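# Six arms hold cloth above lanterns over painted patch

## Task

Grip the cloth only by its four handles and hold it motionless, with the whole cloth roughly a hand's width higher than the lantern tops and, in a top-down view, lying over the painted patch. At the end the cloth must touch nothing but the grippers on its handles. Each lantern must still stand upright at its present spot. The task fails if, at the finish, any arm is in contact with the cloth fabric itself or any gripper is holding a lantern.

## Robot and tools

Robots: six identical i2rt Big YAM arms named arm1 to arm6. Each has six revolute joints, a two-finger gripper and a camera on the wrist (armN_cam_wrist). Two fixed room cameras, cam_high and cam_low, also supply images. The hand reaches about 1.0 m from the joint-1 axis.

Frame: one shared scene frame, origin on the floor, +z up; the table top is near z=0.72. Approximate bases (metres, facing angle counter-clockwise from +x): arm1 (-0.87, +0.65) facing -90; arm2 (-0.87, -0.65) facing +90; arm3 (0.00, +0.65) facing -90; arm4 (0.00, -0.65) facing +90; arm5 (+0.87, +0.65) facing -90; arm6 (+0.87, -0.65) facing +90. So odd arms sit on the +y side looking toward -y, even arms on the -y side looking toward +y. The "hand" point is midway between the fingertips; its z axis runs along the fingers and the fingers separate along its y axis.

Joints (all absolute targets, radians unless noted; tolerance for counting as reached in brackets):
- joint1_rad -2.879..2.879 (±0.045): spins the arm about its base, positive counter-clockwise seen from above; 0 extends the arm in the base's facing direction.
- joint2_rad 0..3.141 (±0.14): shoulder; 0 has the upper arm lying back roughly level, increasing lifts it up then forward.
- joint3_rad 0..3.019 (±0.09): elbow; 0 folds the forearm onto the upper arm, increasing straightens it.
- joint4_rad -1.692..1.57 (±0.055): hand pitch, positive tips fingers up.
- joint5_rad -1.57..1.57 (±0.03): hand yaw, positive toward the arm's right.
- joint6_rad -2.094..2.094 (±0.035): hand roll, positive clockwise viewed from behind the hand.
- gripper_m 0..0.093 m (±0.003): fingertip separation; squeeze force tops out near 50-62 N per pad.
With joints 1 and 6 at zero and the hand level and forward, the wrist camera sits above the hand looking at the fingertips. Joints move at different speeds, so the hand's path between postures may bulge outward.

Tools:
- execute_actions: "actions" is a list holding one action or nothing. The action is an object keyed by arm name; each arm gets {"joints": {...}} with any subset of the seven names above as absolute targets. All listed motions start at once. Joints or arms left out keep their previous target and may still be pushing. Any unknown key or out-of-range number rejects the whole call and nothing moves. One action lasts at most 15 s. Optional "cameras": list of camera names, or "all"/null/omitted for every camera, [] for none. An empty actions list just reports state and images.
- wait: "seconds" 0 to 10; commands nothing, returns the same report.
- zoom_image: "camera" plus "region" [x0, y0, x1, y1] in pixels from the top-left, at most 504x504, on a camera that returned a full image in the latest result.
- read_manual: only gives URDF licence text; moves nothing.
- finished_scene: "scene" is the current scene number; ends it irreversibly after the last command has been held, and says whether the goal was met. The goal must hold at that moment.

Reading results: per robot, joint_positions and joint_status. A "pictures" line lists cameras in image order; cameras whose calibration changed are listed. Status words: "off_target" (stopped short, may still push); "contact_stop" and "time_out" (old target dropped, joint holds where it stopped, except a time_out joint that keeps pushing toward its target or a point at most 0.375, 0.375, 0.113, 0.225, 0.075, 0.3 rad away for joints 1-6, and resumes if freed); "not_followed" with a "joint command not followed" line and usually a "cause:" line means the arm-collision guard refused the arm's targets (gripper part still runs), and it may retry them on later actions. on_its_own lists uncommanded behaviour; its "held at" is the held target, not the position. To relieve a joint that is straining, command its reported position. Tiny target changes may produce no movement. MOTOR HOT appears from 85 °C; at 100 °C an OVER-TEMPERATURE FAULT drops that arm and its gripper until cooled, with "limit_stop_at_motor_heat" on unreached keys (resend targets). Once a result reports a stop, remaining motion calls in that same reply are skipped.

Calibration: each camera comes with OpenCV-style K, distortion and T_world_to_cam (scene to camera, metres); wrist cameras are fisheye 504x504, room cameras 896x504. Real poses may differ by a few degrees and millimetres; wrist-camera poses derive from reported joints and inherit their errors.

Cautions: the arms do not stop on touching; they keep pressing, which can hurt things and overheat motors. Two arms pressing hard together fails the run; the self/inter-arm guard can react late and ignores fingers, gripper housings and wrist cameras. Do not knock rigid items out of the work area; keep lanterns upright and in place; avoid drops, slips and slams. Loose items may occasionally be nudged by outside pushes. While you compose a reply, the simulation continues and the arms hold their last command, so plan heat-heavy holds accordingly.

Each tool is called after "Emit:" as name([rows], argument=value, ...), one row to a line, values as JSON.

## Session

Emit:
execute_actions(actions=[])

Scene clock: 0.00 s.
arm1.joint_positions: joint1_rad=+0.013 joint2_rad=+0.424 joint3_rad=+1.451 joint4_rad=-1.544 joint5_rad=-0.008 joint6_rad=+0.013 gripper_m=+0.095
arm1.joint_status: not commanded
arm1.hand: x=-0.8623 y=+0.5287 z=+1.3165 quat_wxyz=(-0.353, -0.614, -0.611, +0.353) (m; scene frame)
arm2.joint_positions: joint1_rad=-0.010 joint2_rad=+0.451 joint3_rad=+1.449 joint4_rad=-1.544 joint5_rad=-0.010 joint6_rad=-0.015 gripper_m=+0.095
arm2.joint_status: not commanded
arm2.hand: x=-0.8707 y=-0.5228 z=+1.2769 quat_wxyz=(-0.348, +0.620, -0.612, -0.346) (m; scene frame)
arm3.joint_positions: joint1_rad=+0.017 joint2_rad=+0.424 joint3_rad=+1.448 joint4_rad=-1.522 joint5_rad=+0.005 joint6_rad=+0.007 gripper_m=+0.095
arm3.joint_status: not commanded
arm3.hand: x=-0.0001 y=+0.5312 z=+1.3128 quat_wxyz=(-0.360, -0.611, -0.604, +0.363) (m; scene frame)
arm4.joint_positions: joint1_rad=-0.001 joint2_rad=+0.422 joint3_rad=+1.478 joint4_rad=-1.532 joint5_rad=+0.009 joint6_rad=+0.003 gripper_m=+0.094
arm4.joint_status: not commanded
arm4.hand: x=+0.0027 y=-0.5388 z=+1.3286 quat_wxyz=(-0.371, +0.599, -0.609, -0.364) (m; scene frame)
arm5.joint_positions: joint1_rad=-0.011 joint2_rad=+0.447 joint3_rad=+1.465 joint4_rad=-1.548 joint5_rad=-0.015 joint6_rad=+0.005 gripper_m=+0.095
arm5.joint_status: not commanded
arm5.hand: x=+0.8604 y=+0.5211 z=+1.2772 quat_wxyz=(-0.346, -0.633, -0.598, +0.350) (m; scene frame)
arm6.joint_positions: joint1_rad=-0.014 joint2_rad=+0.440 joint3_rad=+1.454 joint4_rad=-1.553 joint5_rad=-0.013 joint6_rad=-0.002 gripper_m=+0.094
arm6.joint_status: not commanded
arm6.hand: x=+0.8707 y=-0.5295 z=+1.3648 quat_wxyz=(-0.350, +0.611, -0.619, -0.349) (m; scene frame)
pictures: arm1_cam_wrist, arm2_cam_wrist, arm3_cam_wrist, arm4_cam_wrist, arm5_cam_wrist, arm6_cam_wrist, cam_high, cam_low
Images, in order (width x height): arm1_cam_wrist 504x504, arm2_cam_wrist 504x504, arm3_cam_wrist 504x504, arm4_cam_wrist 504x504, arm5_cam_wrist 504x504, arm6_cam_wrist 504x504, cam_high 896x504, cam_low 896x504.

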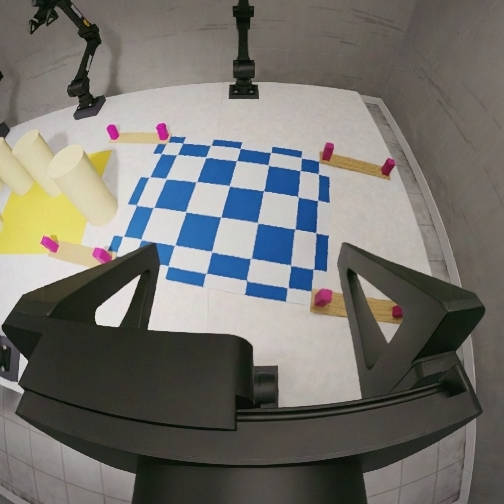

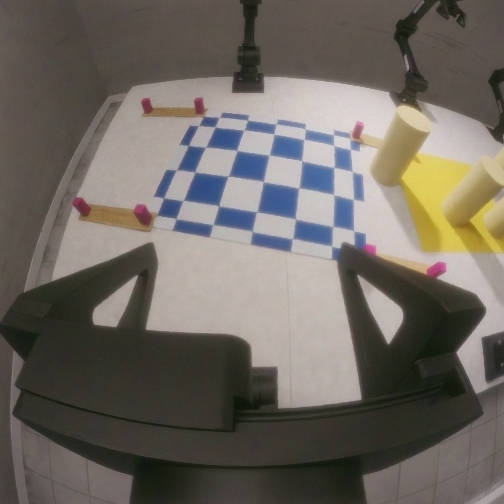

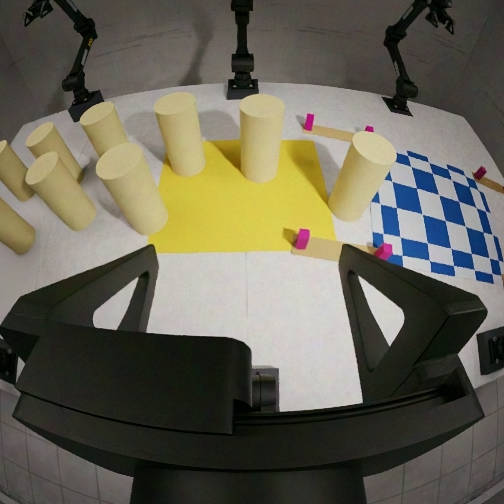

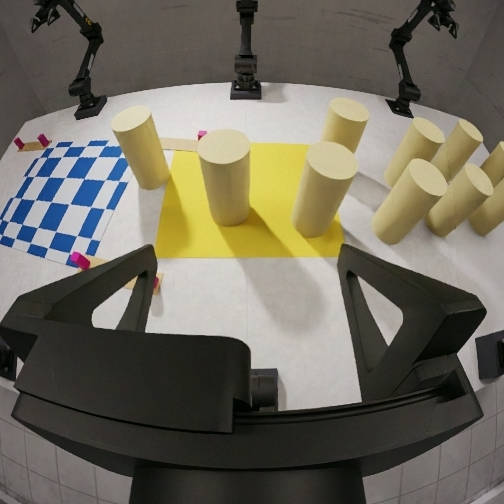

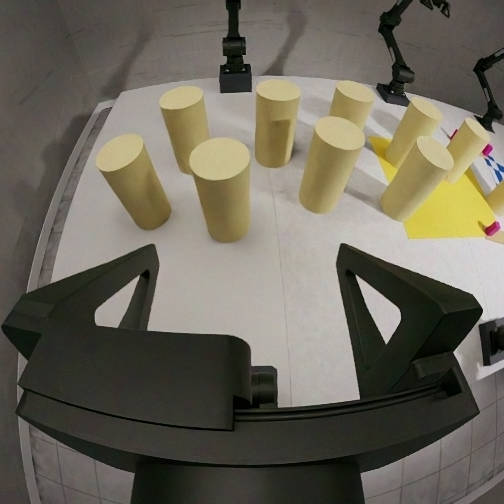

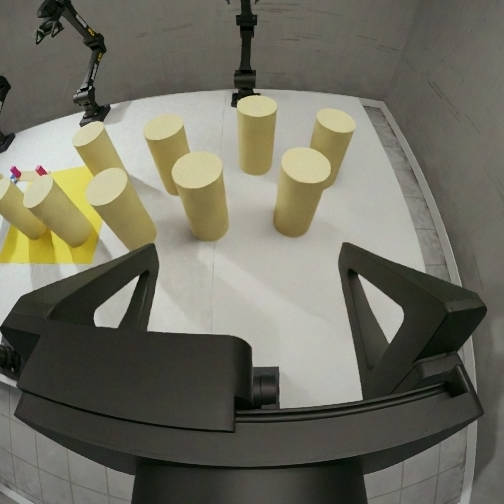

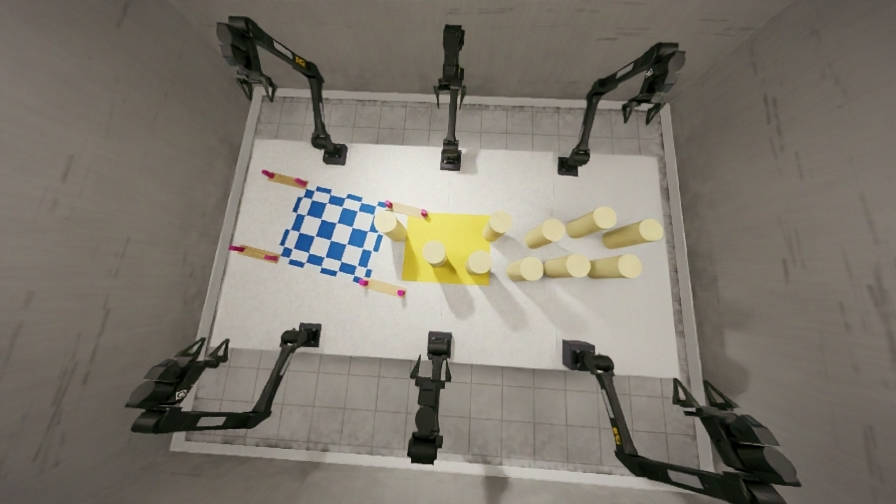

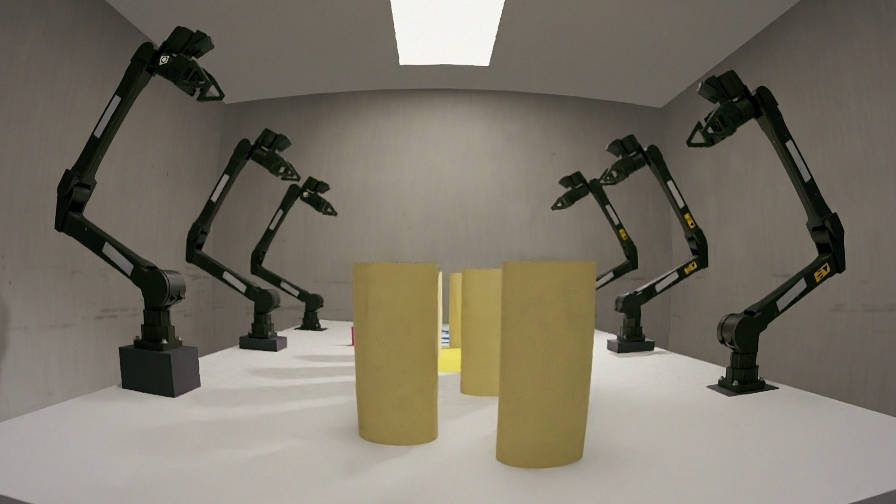

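Emit:
zoom_image(camera="cam_high", region=[200, 130, 540, 330])

Emit:
zoom_image(camera="arm1_cam_wrist", region=[0, 90, 504, 340])

Emit:
zoom_image(camera="arm2_cam_wrist", region=[40, 70, 480, 300])

Region (200, 130, 540, 330) of cam_high's 896x504 image, scaled by 1.482, with more detail than that image has; it fills the top 296 rows of this view, and the rest is white.

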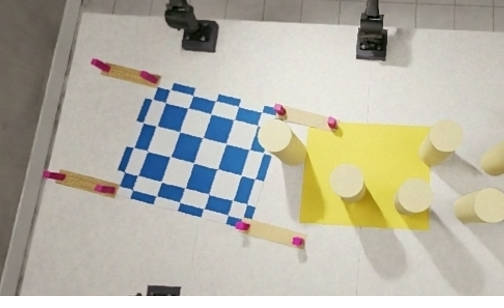

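Region (0, 90, 504, 340) of arm1_cam_wrist's 504x504 image, scaled by 1.000; it fills the top 250 rows of this view, and the rest is white.

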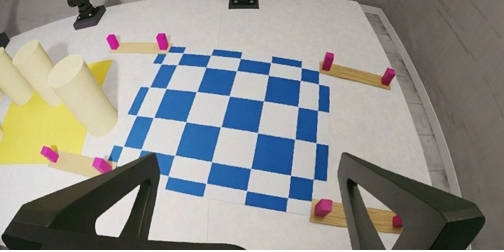

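Region (40, 70, 480, 300) of arm2_cam_wrist's 504x504 image, scaled by 1.145, with more detail than that image has; it fills the top 263 rows of this view, and the rest is white.

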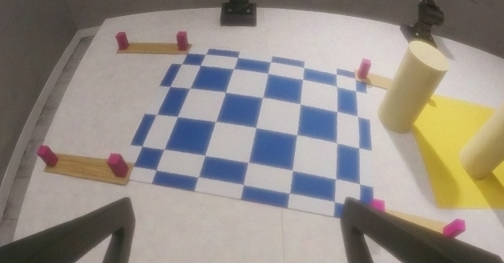

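Emit:
zoom_image(camera="cam_high", region=[220, 150, 340, 280])

Emit:
zoom_image(camera="cam_high", region=[340, 180, 520, 310])

Emit:
zoom_image(camera="arm1_cam_wrist", region=[290, 260, 430, 340])

Region (220, 150, 340, 280) of cam_high's 896x504 image, scaled by 3.877, with more detail than that image has; it fills the left 465 columns of this view, and the rest is white.

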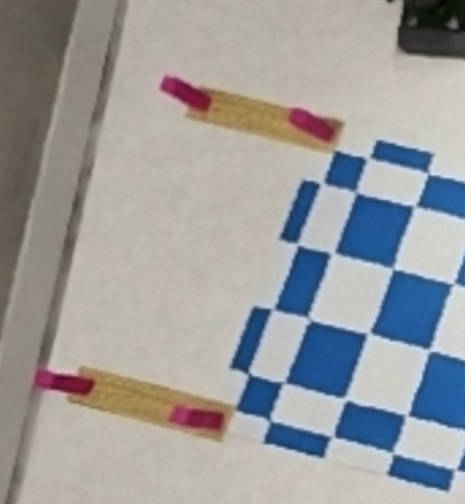

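Region (340, 180, 520, 310) of cam_high's 896x504 image, scaled by 2.800, with more detail than that image has.

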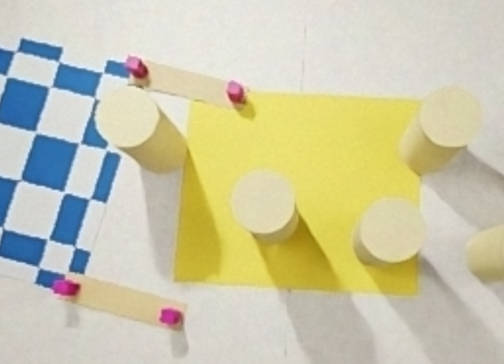

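Region (290, 260, 430, 340) of arm1_cam_wrist's 504x504 image, scaled by 3.600, with more detail than that image has; it fills the top 288 rows of this view, and the rest is white.

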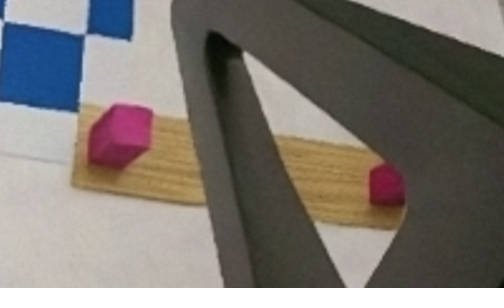

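Emit:
zoom_image(camera="arm4_cam_wrist", region=[50, 230, 190, 310])

Emit:
zoom_image(camera="arm3_cam_wrist", region=[280, 210, 420, 290])

Emit:
zoom_image(camera="arm3_cam_wrist", region=[280, 100, 504, 220])

Region (50, 230, 190, 310) of arm4_cam_wrist's 504x504 image, scaled by 3.600, with more detail than that image has; it fills the top 288 rows of this view, and the rest is white.

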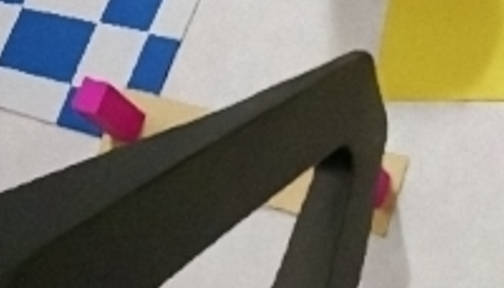

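Region (280, 210, 420, 290) of arm3_cam_wrist's 504x504 image, scaled by 3.600, with more detail than that image has; it fills the top 288 rows of this view, and the rest is white.

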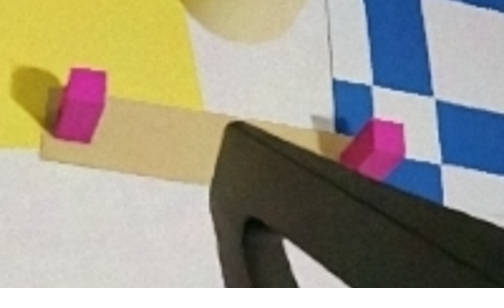

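Region (280, 100, 504, 220) of arm3_cam_wrist's 504x504 image, scaled by 2.250, with more detail than that image has; it fills the top 270 rows of this view, and the rest is white.

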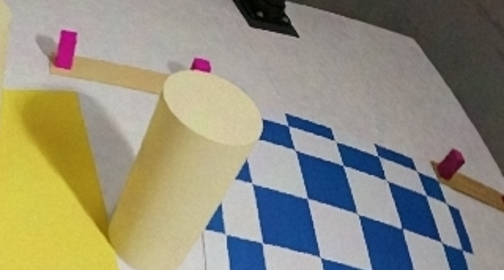

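Emit:
execute_actions([
  {"arm1":{"joints":{"joint1_rad":-1.358,"joint5_rad":-0.469,"joint6_rad":-1.073,"gripper_m":0.093}},"arm2":{"joints":{"joint1_rad":0.887,"joint5_rad":0.465,"joint6_rad":1.054,"gripper_m":0.093}},"arm3":{"joints":{"joint1_rad":-0.929,"joint5_rad":-0.329,"joint6_rad":-0.632,"gripper_m":0.093}},"arm4":{"joints":{"joint1_rad":1.091,"joint5_rad":0.505,"joint6_rad":1.281,"gripper_m":0.093}}},
], cameras=[])

Emit:
execute_actions([
  {"arm1":{"joints":{"joint2_rad":1.517,"joint3_rad":1.003,"joint4_rad":-0.816}},"arm2":{"joints":{"joint2_rad":2.230,"joint3_rad":2.155,"joint4_rad":-1.246}},"arm3":{"joints":{"joint2_rad":1.623,"joint3_rad":1.139,"joint4_rad":-0.672}},"arm4":{"joints":{"joint2_rad":2.066,"joint3_rad":1.791,"joint4_rad":-1.153}}},
], cameras=["arm1_cam_wrist","arm2_cam_wrist","arm3_cam_wrist","arm4_cam_wrist","cam_high"])

Scene clock: 122.03 s.
arm1.joint_positions: joint1_rad=-1.350 joint2_rad=+0.424 joint3_rad=+1.451 joint4_rad=-1.544 joint5_rad=-0.466 joint6_rad=-1.064 gripper_m=+0.093
arm1.joint_status: all done
arm1.hand: x=-0.9449 y=+0.5491 z=+1.3269 quat_wxyz=(+0.030, -0.605, -0.594, +0.529) (m; scene frame)
arm2.joint_positions: joint1_rad=+0.881 joint2_rad=+0.451 joint3_rad=+1.449 joint4_rad=-1.544 joint5_rad=+0.460 joint6_rad=+1.038 gripper_m=+0.093
arm2.joint_status: all done
arm2.hand: x=-0.9086 y=-0.5198 z=+1.2861 quat_wxyz=(-0.113, +0.467, -0.717, -0.505) (m; scene frame)
arm3.joint_positions: joint1_rad=-0.922 joint2_rad=+0.424 joint3_rad=+1.448 joint4_rad=-1.522 joint5_rad=-0.326 joint6_rad=-0.619 gripper_m=+0.093
arm3.joint_status: all done
arm3.hand: x=-0.0562 y=+0.5408 z=+1.3173 quat_wxyz=(-0.141, -0.639, -0.563, +0.504) (m; scene frame)
arm4.joint_positions: joint1_rad=+1.082 joint2_rad=+0.422 joint3_rad=+1.478 joint4_rad=-1.532 joint5_rad=+0.502 joint6_rad=+1.269 gripper_m=+0.093
arm4.joint_status: all done
arm4.hand: x=-0.0415 y=-0.5327 z=+1.3383 quat_wxyz=(-0.006, +0.426, -0.721, -0.546) (m; scene frame)
arm5.joint_positions: joint1_rad=-0.011 joint2_rad=+0.447 joint3_rad=+1.465 joint4_rad=-1.548 joint5_rad=-0.015 joint6_rad=+0.005 gripper_m=+0.095
arm5.joint_status: not commanded
arm5.hand: x=+0.8604 y=+0.5211 z=+1.2772 quat_wxyz=(-0.346, -0.633, -0.598, +0.350) (m; scene frame)
arm6.joint_positions: joint1_rad=-0.014 joint2_rad=+0.440 joint3_rad=+1.454 joint4_rad=-1.553 joint5_rad=-0.013 joint6_rad=-0.002 gripper_m=+0.094
arm6.joint_status: not commanded
arm6.hand: x=+0.8707 y=-0.5295 z=+1.3648 quat_wxyz=(-0.350, +0.611, -0.619, -0.349) (m; scene frame)
pictures: none
No camera images: the call's "cameras" was empty. Leave "cameras" out to get every camera's image.

Scene clock: 124.13 s.
arm1.joint_positions: joint1_rad=-1.350 joint2_rad=+1.515 joint3_rad=+0.995 joint4_rad=-0.829 joint5_rad=-0.469 joint6_rad=-1.065 gripper_m=+0.093
arm1.joint_status: all done
arm1.hand: x=-1.2939 y=+0.4825 z=+0.8690 quat_wxyz=(-0.157, -0.763, -0.595, +0.197) (m; scene frame)
arm2.joint_positions: joint1_rad=+0.881 joint2_rad=+2.238 joint3_rad=+2.131 joint4_rad=-1.246 joint5_rad=+0.463 joint6_rad=+1.040 gripper_m=+0.093
arm2.joint_status: all done
arm2.hand: x=-1.3923 y=-0.1224 z=+0.8490 quat_wxyz=(-0.207, +0.610, -0.751, -0.144) (m; scene frame)
arm3.joint_positions: joint1_rad=-0.922 joint2_rad=+1.628 joint3_rad=+1.144 joint4_rad=-0.693 joint5_rad=-0.328 joint6_rad=-0.620 gripper_m=+0.093
arm3.joint_status: all done
arm3.hand: x=-0.4043 y=+0.2881 z=+0.8658 quat_wxyz=(-0.160, -0.766, -0.592, +0.194) (m; scene frame)
arm4.joint_positions: joint1_rad=+1.082 joint2_rad=+2.049 joint3_rad=+1.767 joint4_rad=-1.150 joint5_rad=+0.505 joint6_rad=+1.270 gripper_m=+0.093
arm4.joint_status: all done
arm4.hand: x=-0.5365 y=-0.2659 z=+0.8680 quat_wxyz=(-0.205, +0.601, -0.757, -0.156) (m; scene frame)
arm5.joint_positions: joint1_rad=-0.011 joint2_rad=+0.447 joint3_rad=+1.465 joint4_rad=-1.548 joint5_rad=-0.015 joint6_rad=+0.005 gripper_m=+0.095
arm5.joint_status: not commanded
arm5.hand: x=+0.8604 y=+0.5211 z=+1.2772 quat_wxyz=(-0.346, -0.633, -0.598, +0.350) (m; scene frame)
arm6.joint_positions: joint1_rad=-0.014 joint2_rad=+0.440 joint3_rad=+1.454 joint4_rad=-1.553 joint5_rad=-0.013 joint6_rad=-0.002 gripper_m=+0.094
arm6.joint_status: not commanded
arm6.hand: x=+0.8707 y=-0.5295 z=+1.3648 quat_wxyz=(-0.350, +0.611, -0.619, -0.349) (m; scene frame)
pictures: arm1_cam_wrist, arm2_cam_wrist, arm3_cam_wrist, arm4_cam_wrist, cam_high
camera_calibration (this result's frames):
arm1_cam_wrist: T_world_to_cam=[[-0.969481, 0.244874, -0.0119654, -1.35937], [0.241749, 0.962947, 0.119543, -0.251722], [0.040795, 0.113002, -0.992757, 0.989804], [0, 0, 0, 1]] pos_world=[-1.29741, 0.46342, 0.996461]
arm2_cam_wrist: T_world_to_cam=[[0.973843, -0.22293, 0.0439596, 1.29314], [-0.226859, -0.964854, 0.132632, -0.54425], [0.0128468, -0.139136, -0.99019, 0.967206], [0, 0, 0, 1]] pos_world=[-1.39521, -0.102269, 0.973057]
arm3_cam_wrist: T_world_to_cam=[[-0.967266, 0.25118, -0.0361358, -0.430602], [0.245258, 0.961873, 0.12103, -0.272692], [0.0651585, 0.108206, -0.991991, 0.98112], [0, 0, 0, 1]] pos_world=[-0.413555, 0.26429, 0.990706]
arm4_cam_wrist: T_world_to_cam=[[0.97337, -0.229236, 0.000848264, 0.461829], [-0.228282, -0.968969, 0.0947931, -0.456832], [-0.0209081, -0.0924624, -0.995497, 0.94973], [0, 0, 0, 1]] pos_world=[-0.53396, -0.248974, 0.988366]
Images, in order (width x height): arm1_cam_wrist 504x504, arm2_cam_wrist 504x504, arm3_cam_wrist 504x504, arm4_cam_wrist 504x504, cam_high 896x504.

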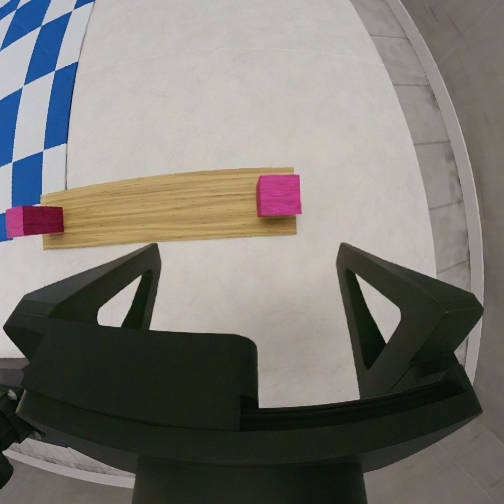

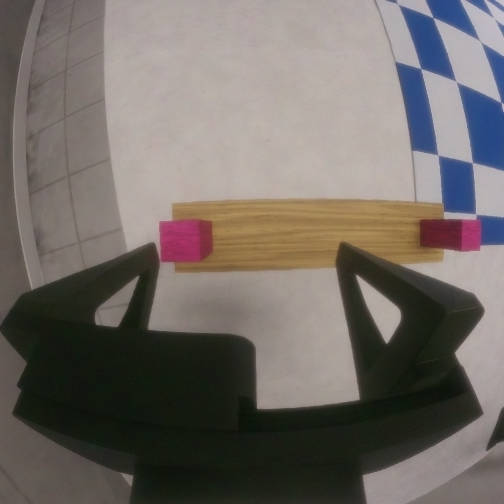

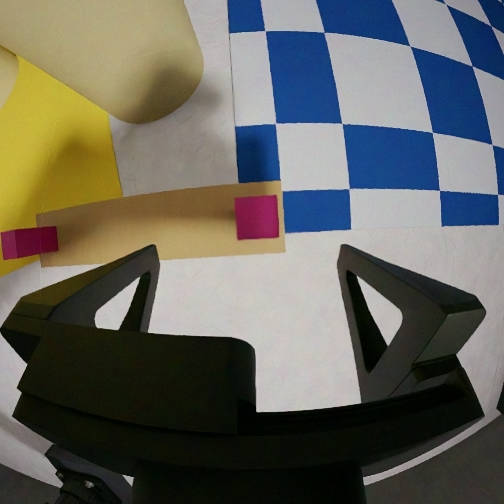

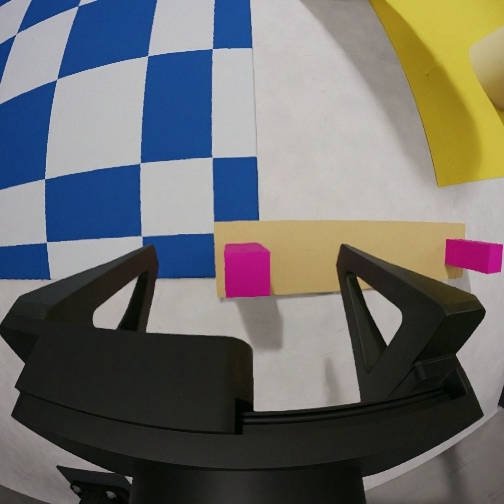

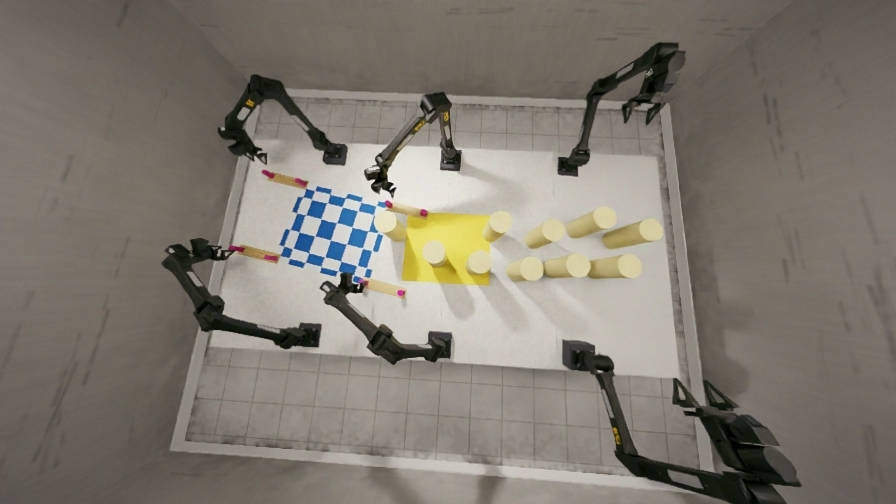

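Emit:
zoom_image(camera="arm1_cam_wrist", region=[230, 150, 330, 250])

Emit:
zoom_image(camera="arm2_cam_wrist", region=[140, 190, 240, 290])

Emit:
zoom_image(camera="arm3_cam_wrist", region=[210, 160, 310, 260])

Emit:
zoom_image(camera="arm4_cam_wrist", region=[200, 210, 300, 310])

Region (230, 150, 330, 250) of arm1_cam_wrist's 504x504 image, scaled by 5.040, with more detail than that image has.

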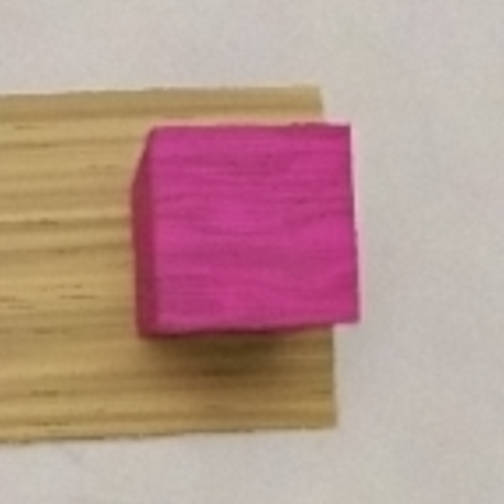

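Region (140, 190, 240, 290) of arm2_cam_wrist's 504x504 image, scaled by 5.040, with more detail than that image has.

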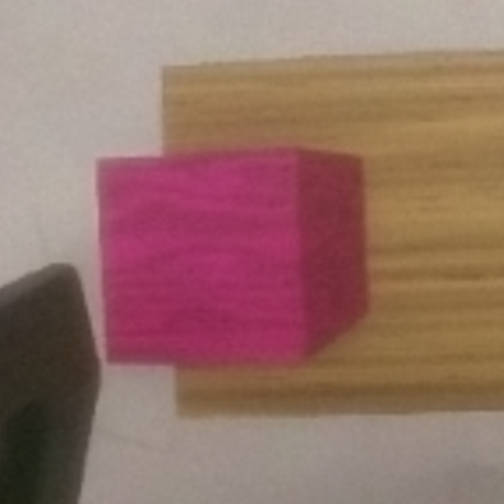

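Region (210, 160, 310, 260) of arm3_cam_wrist's 504x504 image, scaled by 5.040, with more detail than that image has.

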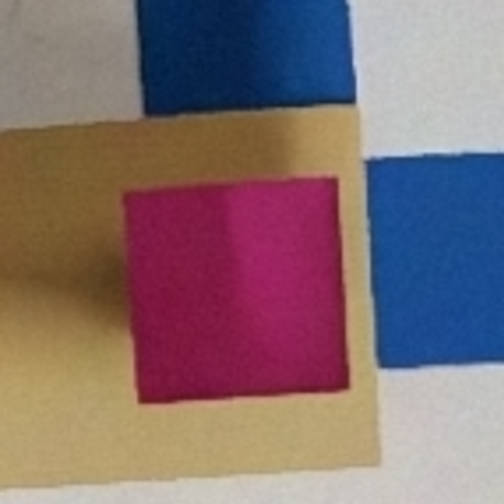

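Region (200, 210, 300, 310) of arm4_cam_wrist's 504x504 image, scaled by 5.040, with more detail than that image has.

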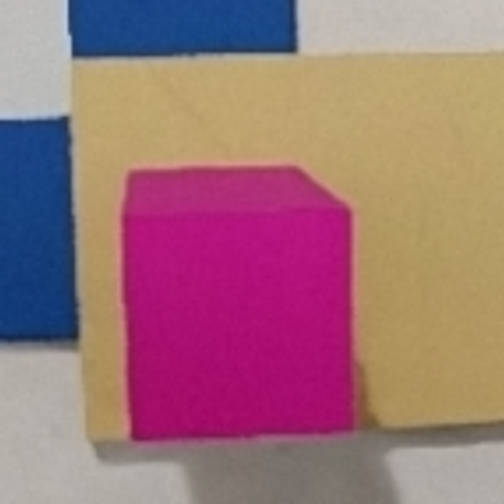

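Emit:
execute_actions([
  {"arm1":{"joints":{"joint1_rad":-1.282,"joint2_rad":1.576,"joint3_rad":1.059,"joint4_rad":-0.782,"joint5_rad":-0.453,"joint6_rad":-1.0}},"arm2":{"joints":{"joint1_rad":0.918,"joint2_rad":2.416,"joint3_rad":2.345,"joint4_rad":-1.255,"joint5_rad":0.471,"joint6_rad":1.09}},"arm3":{"joints":{"joint1_rad":-0.883,"joint2_rad":1.663,"joint3_rad":1.176,"joint4_rad":-0.655,"joint5_rad":-0.314,"joint6_rad":-0.595}},"arm4":{"joints":{"joint1_rad":1.108,"joint6_rad":1.3}}},
], cameras=["arm1_cam_wrist","arm2_cam_wrist","arm3_cam_wrist","arm4_cam_wrist"])

Scene clock: 164.60 s.
arm1.joint_positions: joint1_rad=-1.280 joint2_rad=+1.569 joint3_rad=+1.016 joint4_rad=-0.793 joint5_rad=-0.455 joint6_rad=-1.009 gripper_m=+0.093
arm1.joint_status: all done
arm1.hand: x=-1.2961 y=+0.4513 z=+0.8539 quat_wxyz=(-0.162, -0.760, -0.601, +0.185) (m; scene frame)
arm2.joint_positions: joint1_rad=+0.918 joint2_rad=+2.405 joint3_rad=+2.295 joint4_rad=-1.247 joint5_rad=+0.467 joint6_rad=+1.074 gripper_m=+0.093
arm2.joint_status: all done
arm2.hand: x=-1.4412 y=-0.1192 z=+0.7972 quat_wxyz=(-0.204, +0.611, -0.750, -0.150) (m; scene frame)
arm3.joint_positions: joint1_rad=-0.887 joint2_rad=+1.651 joint3_rad=+1.144 joint4_rad=-0.675 joint5_rad=-0.316 joint6_rad=-0.608 gripper_m=+0.093
arm3.joint_status: all done
arm3.hand: x=-0.3952 y=+0.2736 z=+0.8545 quat_wxyz=(-0.159, -0.761, -0.600, +0.187) (m; scene frame)
arm4.joint_positions: joint1_rad=+1.100 joint2_rad=+2.049 joint3_rad=+1.767 joint4_rad=-1.150 joint5_rad=+0.505 joint6_rad=+1.288 gripper_m=+0.093
arm4.joint_status: all done
arm4.hand: x=-0.5433 y=-0.2755 z=+0.8681 quat_wxyz=(-0.202, +0.600, -0.757, -0.160) (m; scene frame)
arm5.joint_positions: joint1_rad=-0.011 joint2_rad=+0.447 joint3_rad=+1.465 joint4_rad=-1.548 joint5_rad=-0.015 joint6_rad=+0.005 gripper_m=+0.095
arm5.joint_status: not commanded
arm5.hand: x=+0.8604 y=+0.5211 z=+1.2772 quat_wxyz=(-0.346, -0.633, -0.598, +0.350) (m; scene frame)
arm6.joint_positions: joint1_rad=-0.014 joint2_rad=+0.440 joint3_rad=+1.454 joint4_rad=-1.553 joint5_rad=-0.013 joint6_rad=-0.002 gripper_m=+0.094
arm6.joint_status: not commanded
arm6.hand: x=+0.8707 y=-0.5295 z=+1.3648 quat_wxyz=(-0.350, +0.611, -0.619, -0.349) (m; scene frame)
pictures: arm1_cam_wrist, arm2_cam_wrist, arm3_cam_wrist, arm4_cam_wrist
camera_calibration (this result's frames):
arm1_cam_wrist: T_world_to_cam=[[-0.973321, 0.227337, -0.0310374, -1.33484], [0.221457, 0.966181, 0.132103, -0.257802], [0.0600196, 0.121705, -0.99075, 0.997655], [0, 0, 0, 1]] pos_world=[-1.30202, 0.431123, 0.981053]
arm2_cam_wrist: T_world_to_cam=[[0.975662, -0.217017, 0.0314184, 1.35702], [-0.219269, -0.966972, 0.129949, -0.532477], [0.00217967, -0.133675, -0.991023, 0.902941], [0, 0, 0, 1]] pos_world=[-1.44272, -0.0996935, 0.921394]
arm3_cam_wrist: T_world_to_cam=[[-0.971991, 0.232029, -0.0373653, -0.414149], [0.22528, 0.965157, 0.133123, -0.278698], [0.0669517, 0.120977, -0.990395, 0.966682], [0, 0, 0, 1]] pos_world=[-0.404485, 0.248136, 0.979023]
arm4_cam_wrist: T_world_to_cam=[[0.973805, -0.227233, -0.00828281, 0.474942], [-0.225455, -0.969639, 0.0947102, -0.466342], [-0.0295526, -0.0903619, -0.99547, 0.944561], [0, 0, 0, 1]] pos_world=[-0.539726, -0.258908, 0.988383]
Images, in order (width x height): arm1_cam_wrist 504x504, arm2_cam_wrist 504x504, arm3_cam_wrist 504x504, arm4_cam_wrist 504x504.

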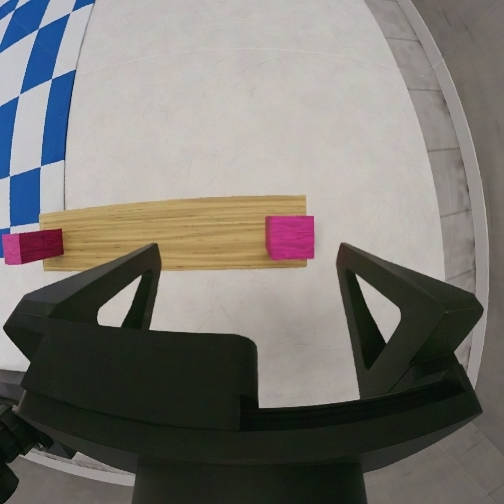

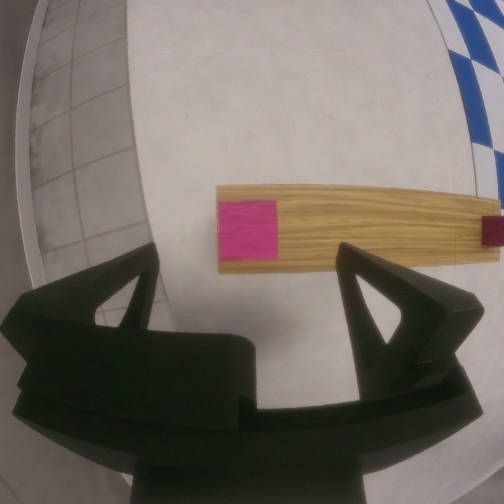

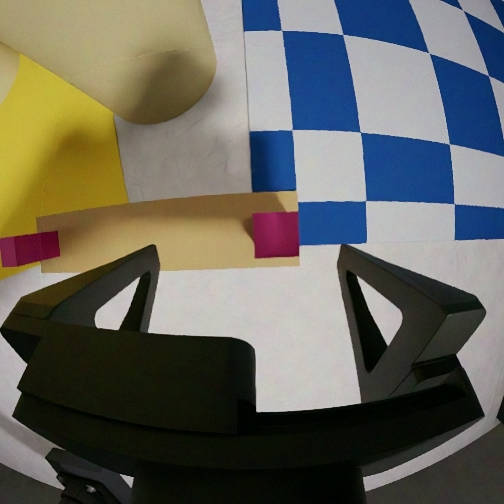

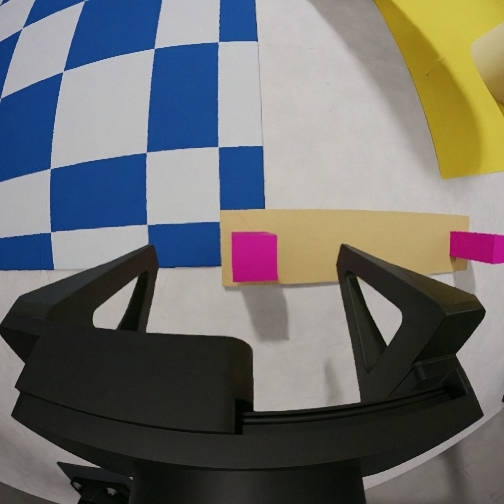

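Emit:
execute_actions([
  {"arm1":{"joints":{"joint2_rad":1.764,"joint3_rad":0.978,"joint4_rad":-0.512}},"arm2":{"joints":{"joint1_rad":0.9,"joint2_rad":2.453,"joint3_rad":2.236,"joint4_rad":-1.11}},"arm3":{"joints":{"joint2_rad":1.809,"joint3_rad":1.1,"joint4_rad":-0.43}},"arm4":{"joints":{"joint2_rad":2.127,"joint3_rad":1.678,"joint4_rad":-0.978}}},
], cameras=["arm1_cam_wrist","arm2_cam_wrist","arm3_cam_wrist","arm4_cam_wrist","cam_high"])

Scene clock: 181.37 s.
arm1.joint_positions: joint1_rad=-1.280 joint2_rad=+1.779 joint3_rad=+0.970 joint4_rad=-0.525 joint5_rad=-0.455 joint6_rad=-1.009 gripper_m=+0.093
arm1.joint_status: all done
arm1.hand: x=-1.3160 y=+0.4471 z=+0.7569 quat_wxyz=(-0.160, -0.759, -0.602, +0.190) (m; scene frame)
arm2.joint_positions: joint1_rad=+0.907 joint2_rad=+2.427 joint3_rad=+2.242 joint4_rad=-1.126 joint5_rad=+0.467 joint6_rad=+1.074 gripper_m=+0.093
arm2.joint_status: all done
arm2.hand: x=-1.4434 y=-0.1065 z=+0.7640 quat_wxyz=(-0.199, +0.601, -0.755, -0.171) (m; scene frame)
arm3.joint_positions: joint1_rad=-0.887 joint2_rad=+1.826 joint3_rad=+1.097 joint4_rad=-0.450 joint5_rad=-0.316 joint6_rad=-0.608 gripper_m=+0.093
arm3.joint_status: all done
arm3.hand: x=-0.4073 y=+0.2644 z=+0.7632 quat_wxyz=(-0.159, -0.761, -0.600, +0.189) (m; scene frame)
arm4.joint_positions: joint1_rad=+1.100 joint2_rad=+2.116 joint3_rad=+1.672 joint4_rad=-0.988 joint5_rad=+0.505 joint6_rad=+1.289 gripper_m=+0.093
arm4.joint_status: all done
arm4.hand: x=-0.5412 y=-0.2767 z=+0.7935 quat_wxyz=(-0.202, +0.600, -0.757, -0.160) (m; scene frame)
arm5.joint_positions: joint1_rad=-0.011 joint2_rad=+0.447 joint3_rad=+1.465 joint4_rad=-1.548 joint5_rad=-0.015 joint6_rad=+0.005 gripper_m=+0.095
arm5.joint_status: not commanded
arm5.hand: x=+0.8604 y=+0.5211 z=+1.2772 quat_wxyz=(-0.346, -0.633, -0.598, +0.350) (m; scene frame)
arm6.joint_positions: joint1_rad=-0.014 joint2_rad=+0.440 joint3_rad=+1.454 joint4_rad=-1.553 joint5_rad=-0.013 joint6_rad=-0.002 gripper_m=+0.094
arm6.joint_status: not commanded
arm6.hand: x=+0.8707 y=-0.5295 z=+1.3648 quat_wxyz=(-0.350, +0.611, -0.619, -0.349) (m; scene frame)
pictures: arm1_cam_wrist, arm2_cam_wrist, arm3_cam_wrist, arm4_cam_wrist, cam_high
camera_calibration (this result's frames):
arm1_cam_wrist: T_world_to_cam=[[-0.973566, 0.227599, -0.0191671, -1.36564], [0.223454, 0.966483, 0.12641, -0.2298], [0.0472955, 0.118786, -0.991793, 0.888571], [0, 0, 0, 1]] pos_world=[-1.32022, 0.427365, 0.884152]
arm2_cam_wrist: T_world_to_cam=[[0.973597, -0.228045, -0.0101994, 1.39064], [-0.225543, -0.967882, 0.11106, -0.511137], [-0.0351986, -0.105828, -0.993761, 0.822831], [0, 0, 0, 1]] pos_world=[-1.44024, -0.0905133, 0.888649]
arm3_cam_wrist: T_world_to_cam=[[-0.972037, 0.232252, -0.0346759, -0.429353], [0.225972, 0.965298, 0.130909, -0.253015], [0.0638765, 0.119413, -0.990788, 0.877688], [0, 0, 0, 1]] pos_world=[-0.416237, 0.239145, 0.887836]
arm4_cam_wrist: T_world_to_cam=[[0.973734, -0.227557, -0.00773292, 0.471487], [-0.225822, -0.969535, 0.0948959, -0.460229], [-0.0290916, -0.0906571, -0.995457, 0.870465], [0, 0, 0, 1]] pos_world=[-0.537709, -0.260004, 0.91383]
Images, in order (width x height): arm1_cam_wrist 504x504, arm2_cam_wrist 504x504, arm3_cam_wrist 504x504, arm4_cam_wrist 504x504, cam_high 896x504.

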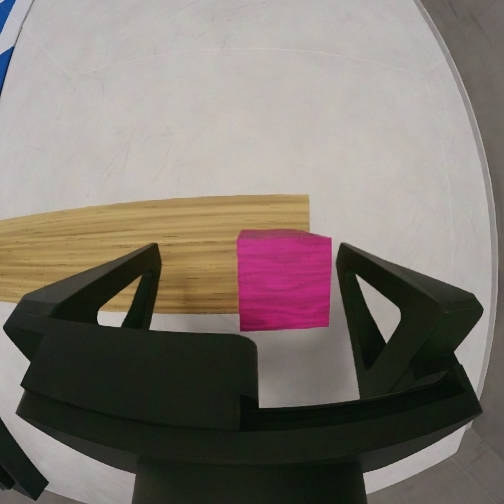

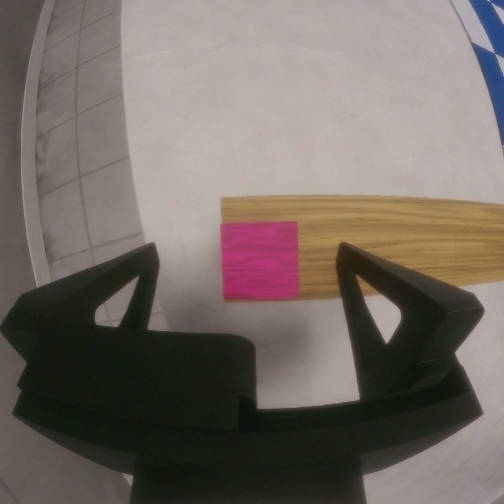

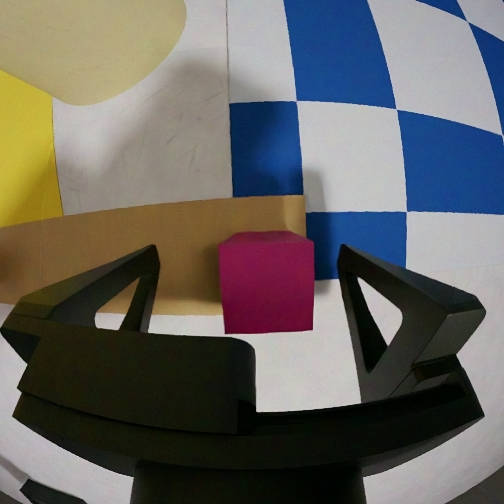

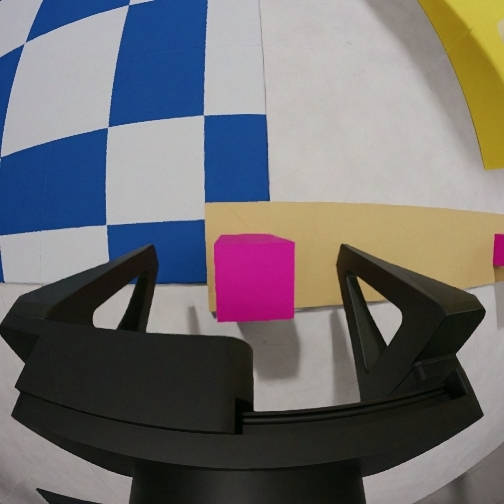

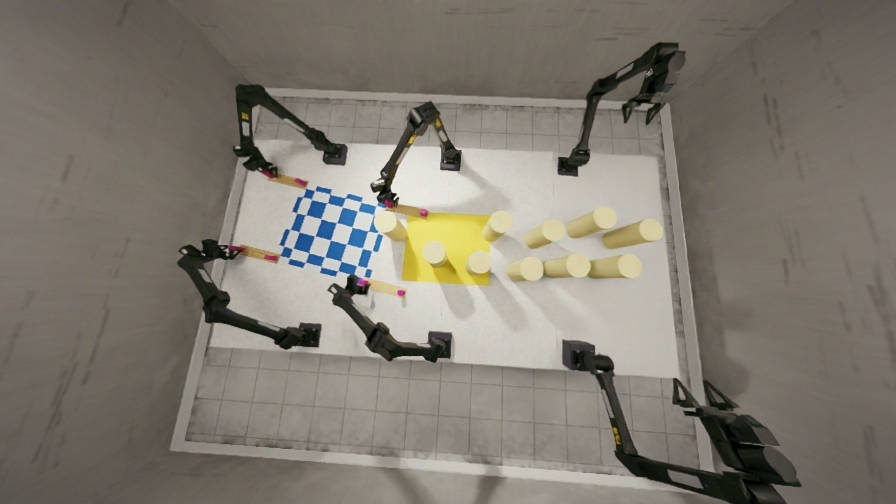

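Emit:
execute_actions([
  {"arm2":{"joints":{"joint2_rad":2.47}},"arm1":{"joints":{"gripper_m":0.0}},"arm3":{"joints":{"gripper_m":0.0}},"arm4":{"joints":{"gripper_m":0.0}}},
], cameras=["arm1_cam_wrist","arm2_cam_wrist","arm3_cam_wrist","arm4_cam_wrist"])

Scene clock: 190.07 s.
arm1.joint_positions: joint1_rad=-1.280 joint2_rad=+1.779 joint3_rad=+0.970 joint4_rad=-0.521 joint5_rad=-0.452 joint6_rad=-1.010 gripper_m=+0.029
arm1.joint_status: gripper_m off_target (ended at +0.029, target +0.000)
arm1.hand: x=-1.3169 y=+0.4472 z=+0.7569 quat_wxyz=(-0.158, -0.758, -0.603, +0.192) (m; scene frame)
arm2.joint_positions: joint1_rad=+0.907 joint2_rad=+2.433 joint3_rad=+2.242 joint4_rad=-1.126 joint5_rad=+0.467 joint6_rad=+1.074 gripper_m=+0.093
arm2.joint_status: all done
arm2.hand: x=-1.4429 y=-0.1069 z=+0.7590 quat_wxyz=(-0.200, +0.602, -0.755, -0.168) (m; scene frame)
arm3.joint_positions: joint1_rad=-0.886 joint2_rad=+1.826 joint3_rad=+1.097 joint4_rad=-0.447 joint5_rad=-0.312 joint6_rad=-0.605 gripper_m=+0.029
arm3.joint_status: gripper_m off_target (ended at +0.029, target +0.000)
arm3.hand: x=-0.4082 y=+0.2642 z=+0.7634 quat_wxyz=(-0.158, -0.762, -0.599, +0.190) (m; scene frame)
arm4.joint_positions: joint1_rad=+1.100 joint2_rad=+2.116 joint3_rad=+1.672 joint4_rad=-0.984 joint5_rad=+0.503 joint6_rad=+1.297 gripper_m=+0.029
arm4.joint_status: gripper_m off_target (ended at +0.029, target +0.000)
arm4.hand: x=-0.5421 y=-0.2765 z=+0.7935 quat_wxyz=(-0.200, +0.597, -0.760, -0.162) (m; scene frame)
arm5.joint_positions: joint1_rad=-0.011 joint2_rad=+0.447 joint3_rad=+1.465 joint4_rad=-1.548 joint5_rad=-0.015 joint6_rad=+0.005 gripper_m=+0.095
arm5.joint_status: not commanded
arm5.hand: x=+0.8604 y=+0.5211 z=+1.2772 quat_wxyz=(-0.346, -0.633, -0.598, +0.350) (m; scene frame)
arm6.joint_positions: joint1_rad=-0.014 joint2_rad=+0.440 joint3_rad=+1.454 joint4_rad=-1.553 joint5_rad=-0.013 joint6_rad=-0.002 gripper_m=+0.094
arm6.joint_status: not commanded
arm6.hand: x=+0.8707 y=-0.5295 z=+1.3648 quat_wxyz=(-0.350, +0.611, -0.619, -0.349) (m; scene frame)
pictures: arm1_cam_wrist, arm2_cam_wrist, arm3_cam_wrist, arm4_cam_wrist
camera_calibration (this result's frames):
arm1_cam_wrist: T_world_to_cam=[[-0.973836, 0.22682, -0.0140162, -1.37049], [0.223292, 0.966507, 0.126507, -0.229988], [0.0422409, 0.120067, -0.991867, 0.881483], [0, 0, 0, 1]] pos_world=[-1.32051, 0.427303, 0.8842]
arm2_cam_wrist: T_world_to_cam=[[0.973633, -0.228081, -0.0043044, 1.3856], [-0.226126, -0.967434, 0.113751, -0.513675], [-0.0301086, -0.109778, -0.9935, 0.824609], [0, 0, 0, 1]] pos_world=[-1.44039, -0.090394, 0.883644]
arm3_cam_wrist: T_world_to_cam=[[-0.971213, 0.236093, -0.031703, -0.433068], [0.230183, 0.964391, 0.130252, -0.250169], [0.0613257, 0.119205, -0.990974, 0.877069], [0, 0, 0, 1]] pos_world=[-0.416803, 0.238955, 0.888008]
arm4_cam_wrist: T_world_to_cam=[[0.971933, -0.234694, -0.0162531, 0.476211], [-0.23213, -0.967954, 0.0958194, -0.464005], [-0.0382204, -0.0893572, -0.995266, 0.865673], [0, 0, 0, 1]] pos_world=[-0.537469, -0.260017, 0.913775]
Images, in order (width x height): arm1_cam_wrist 504x504, arm2_cam_wrist 504x504, arm3_cam_wrist 504x504, arm4_cam_wrist 504x504.

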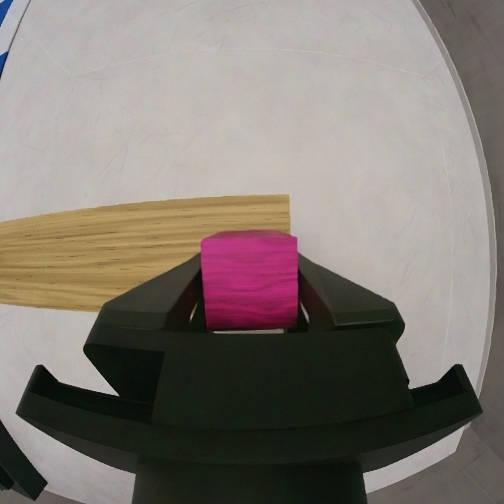

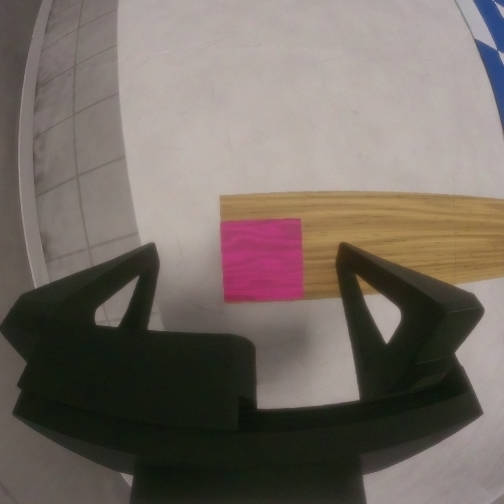

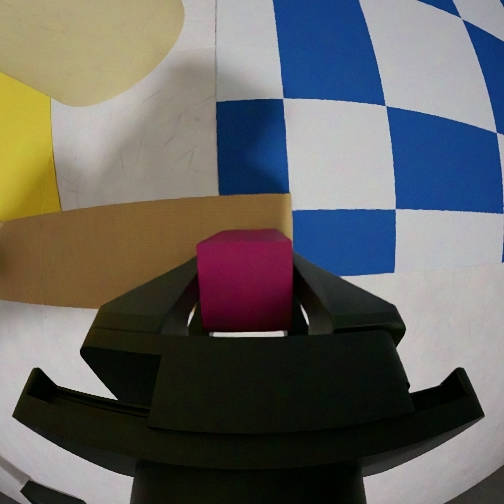

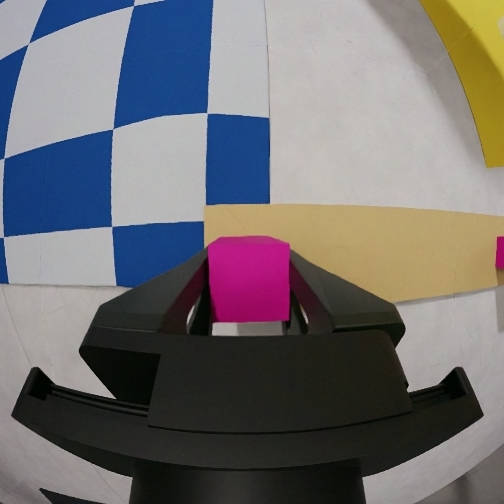

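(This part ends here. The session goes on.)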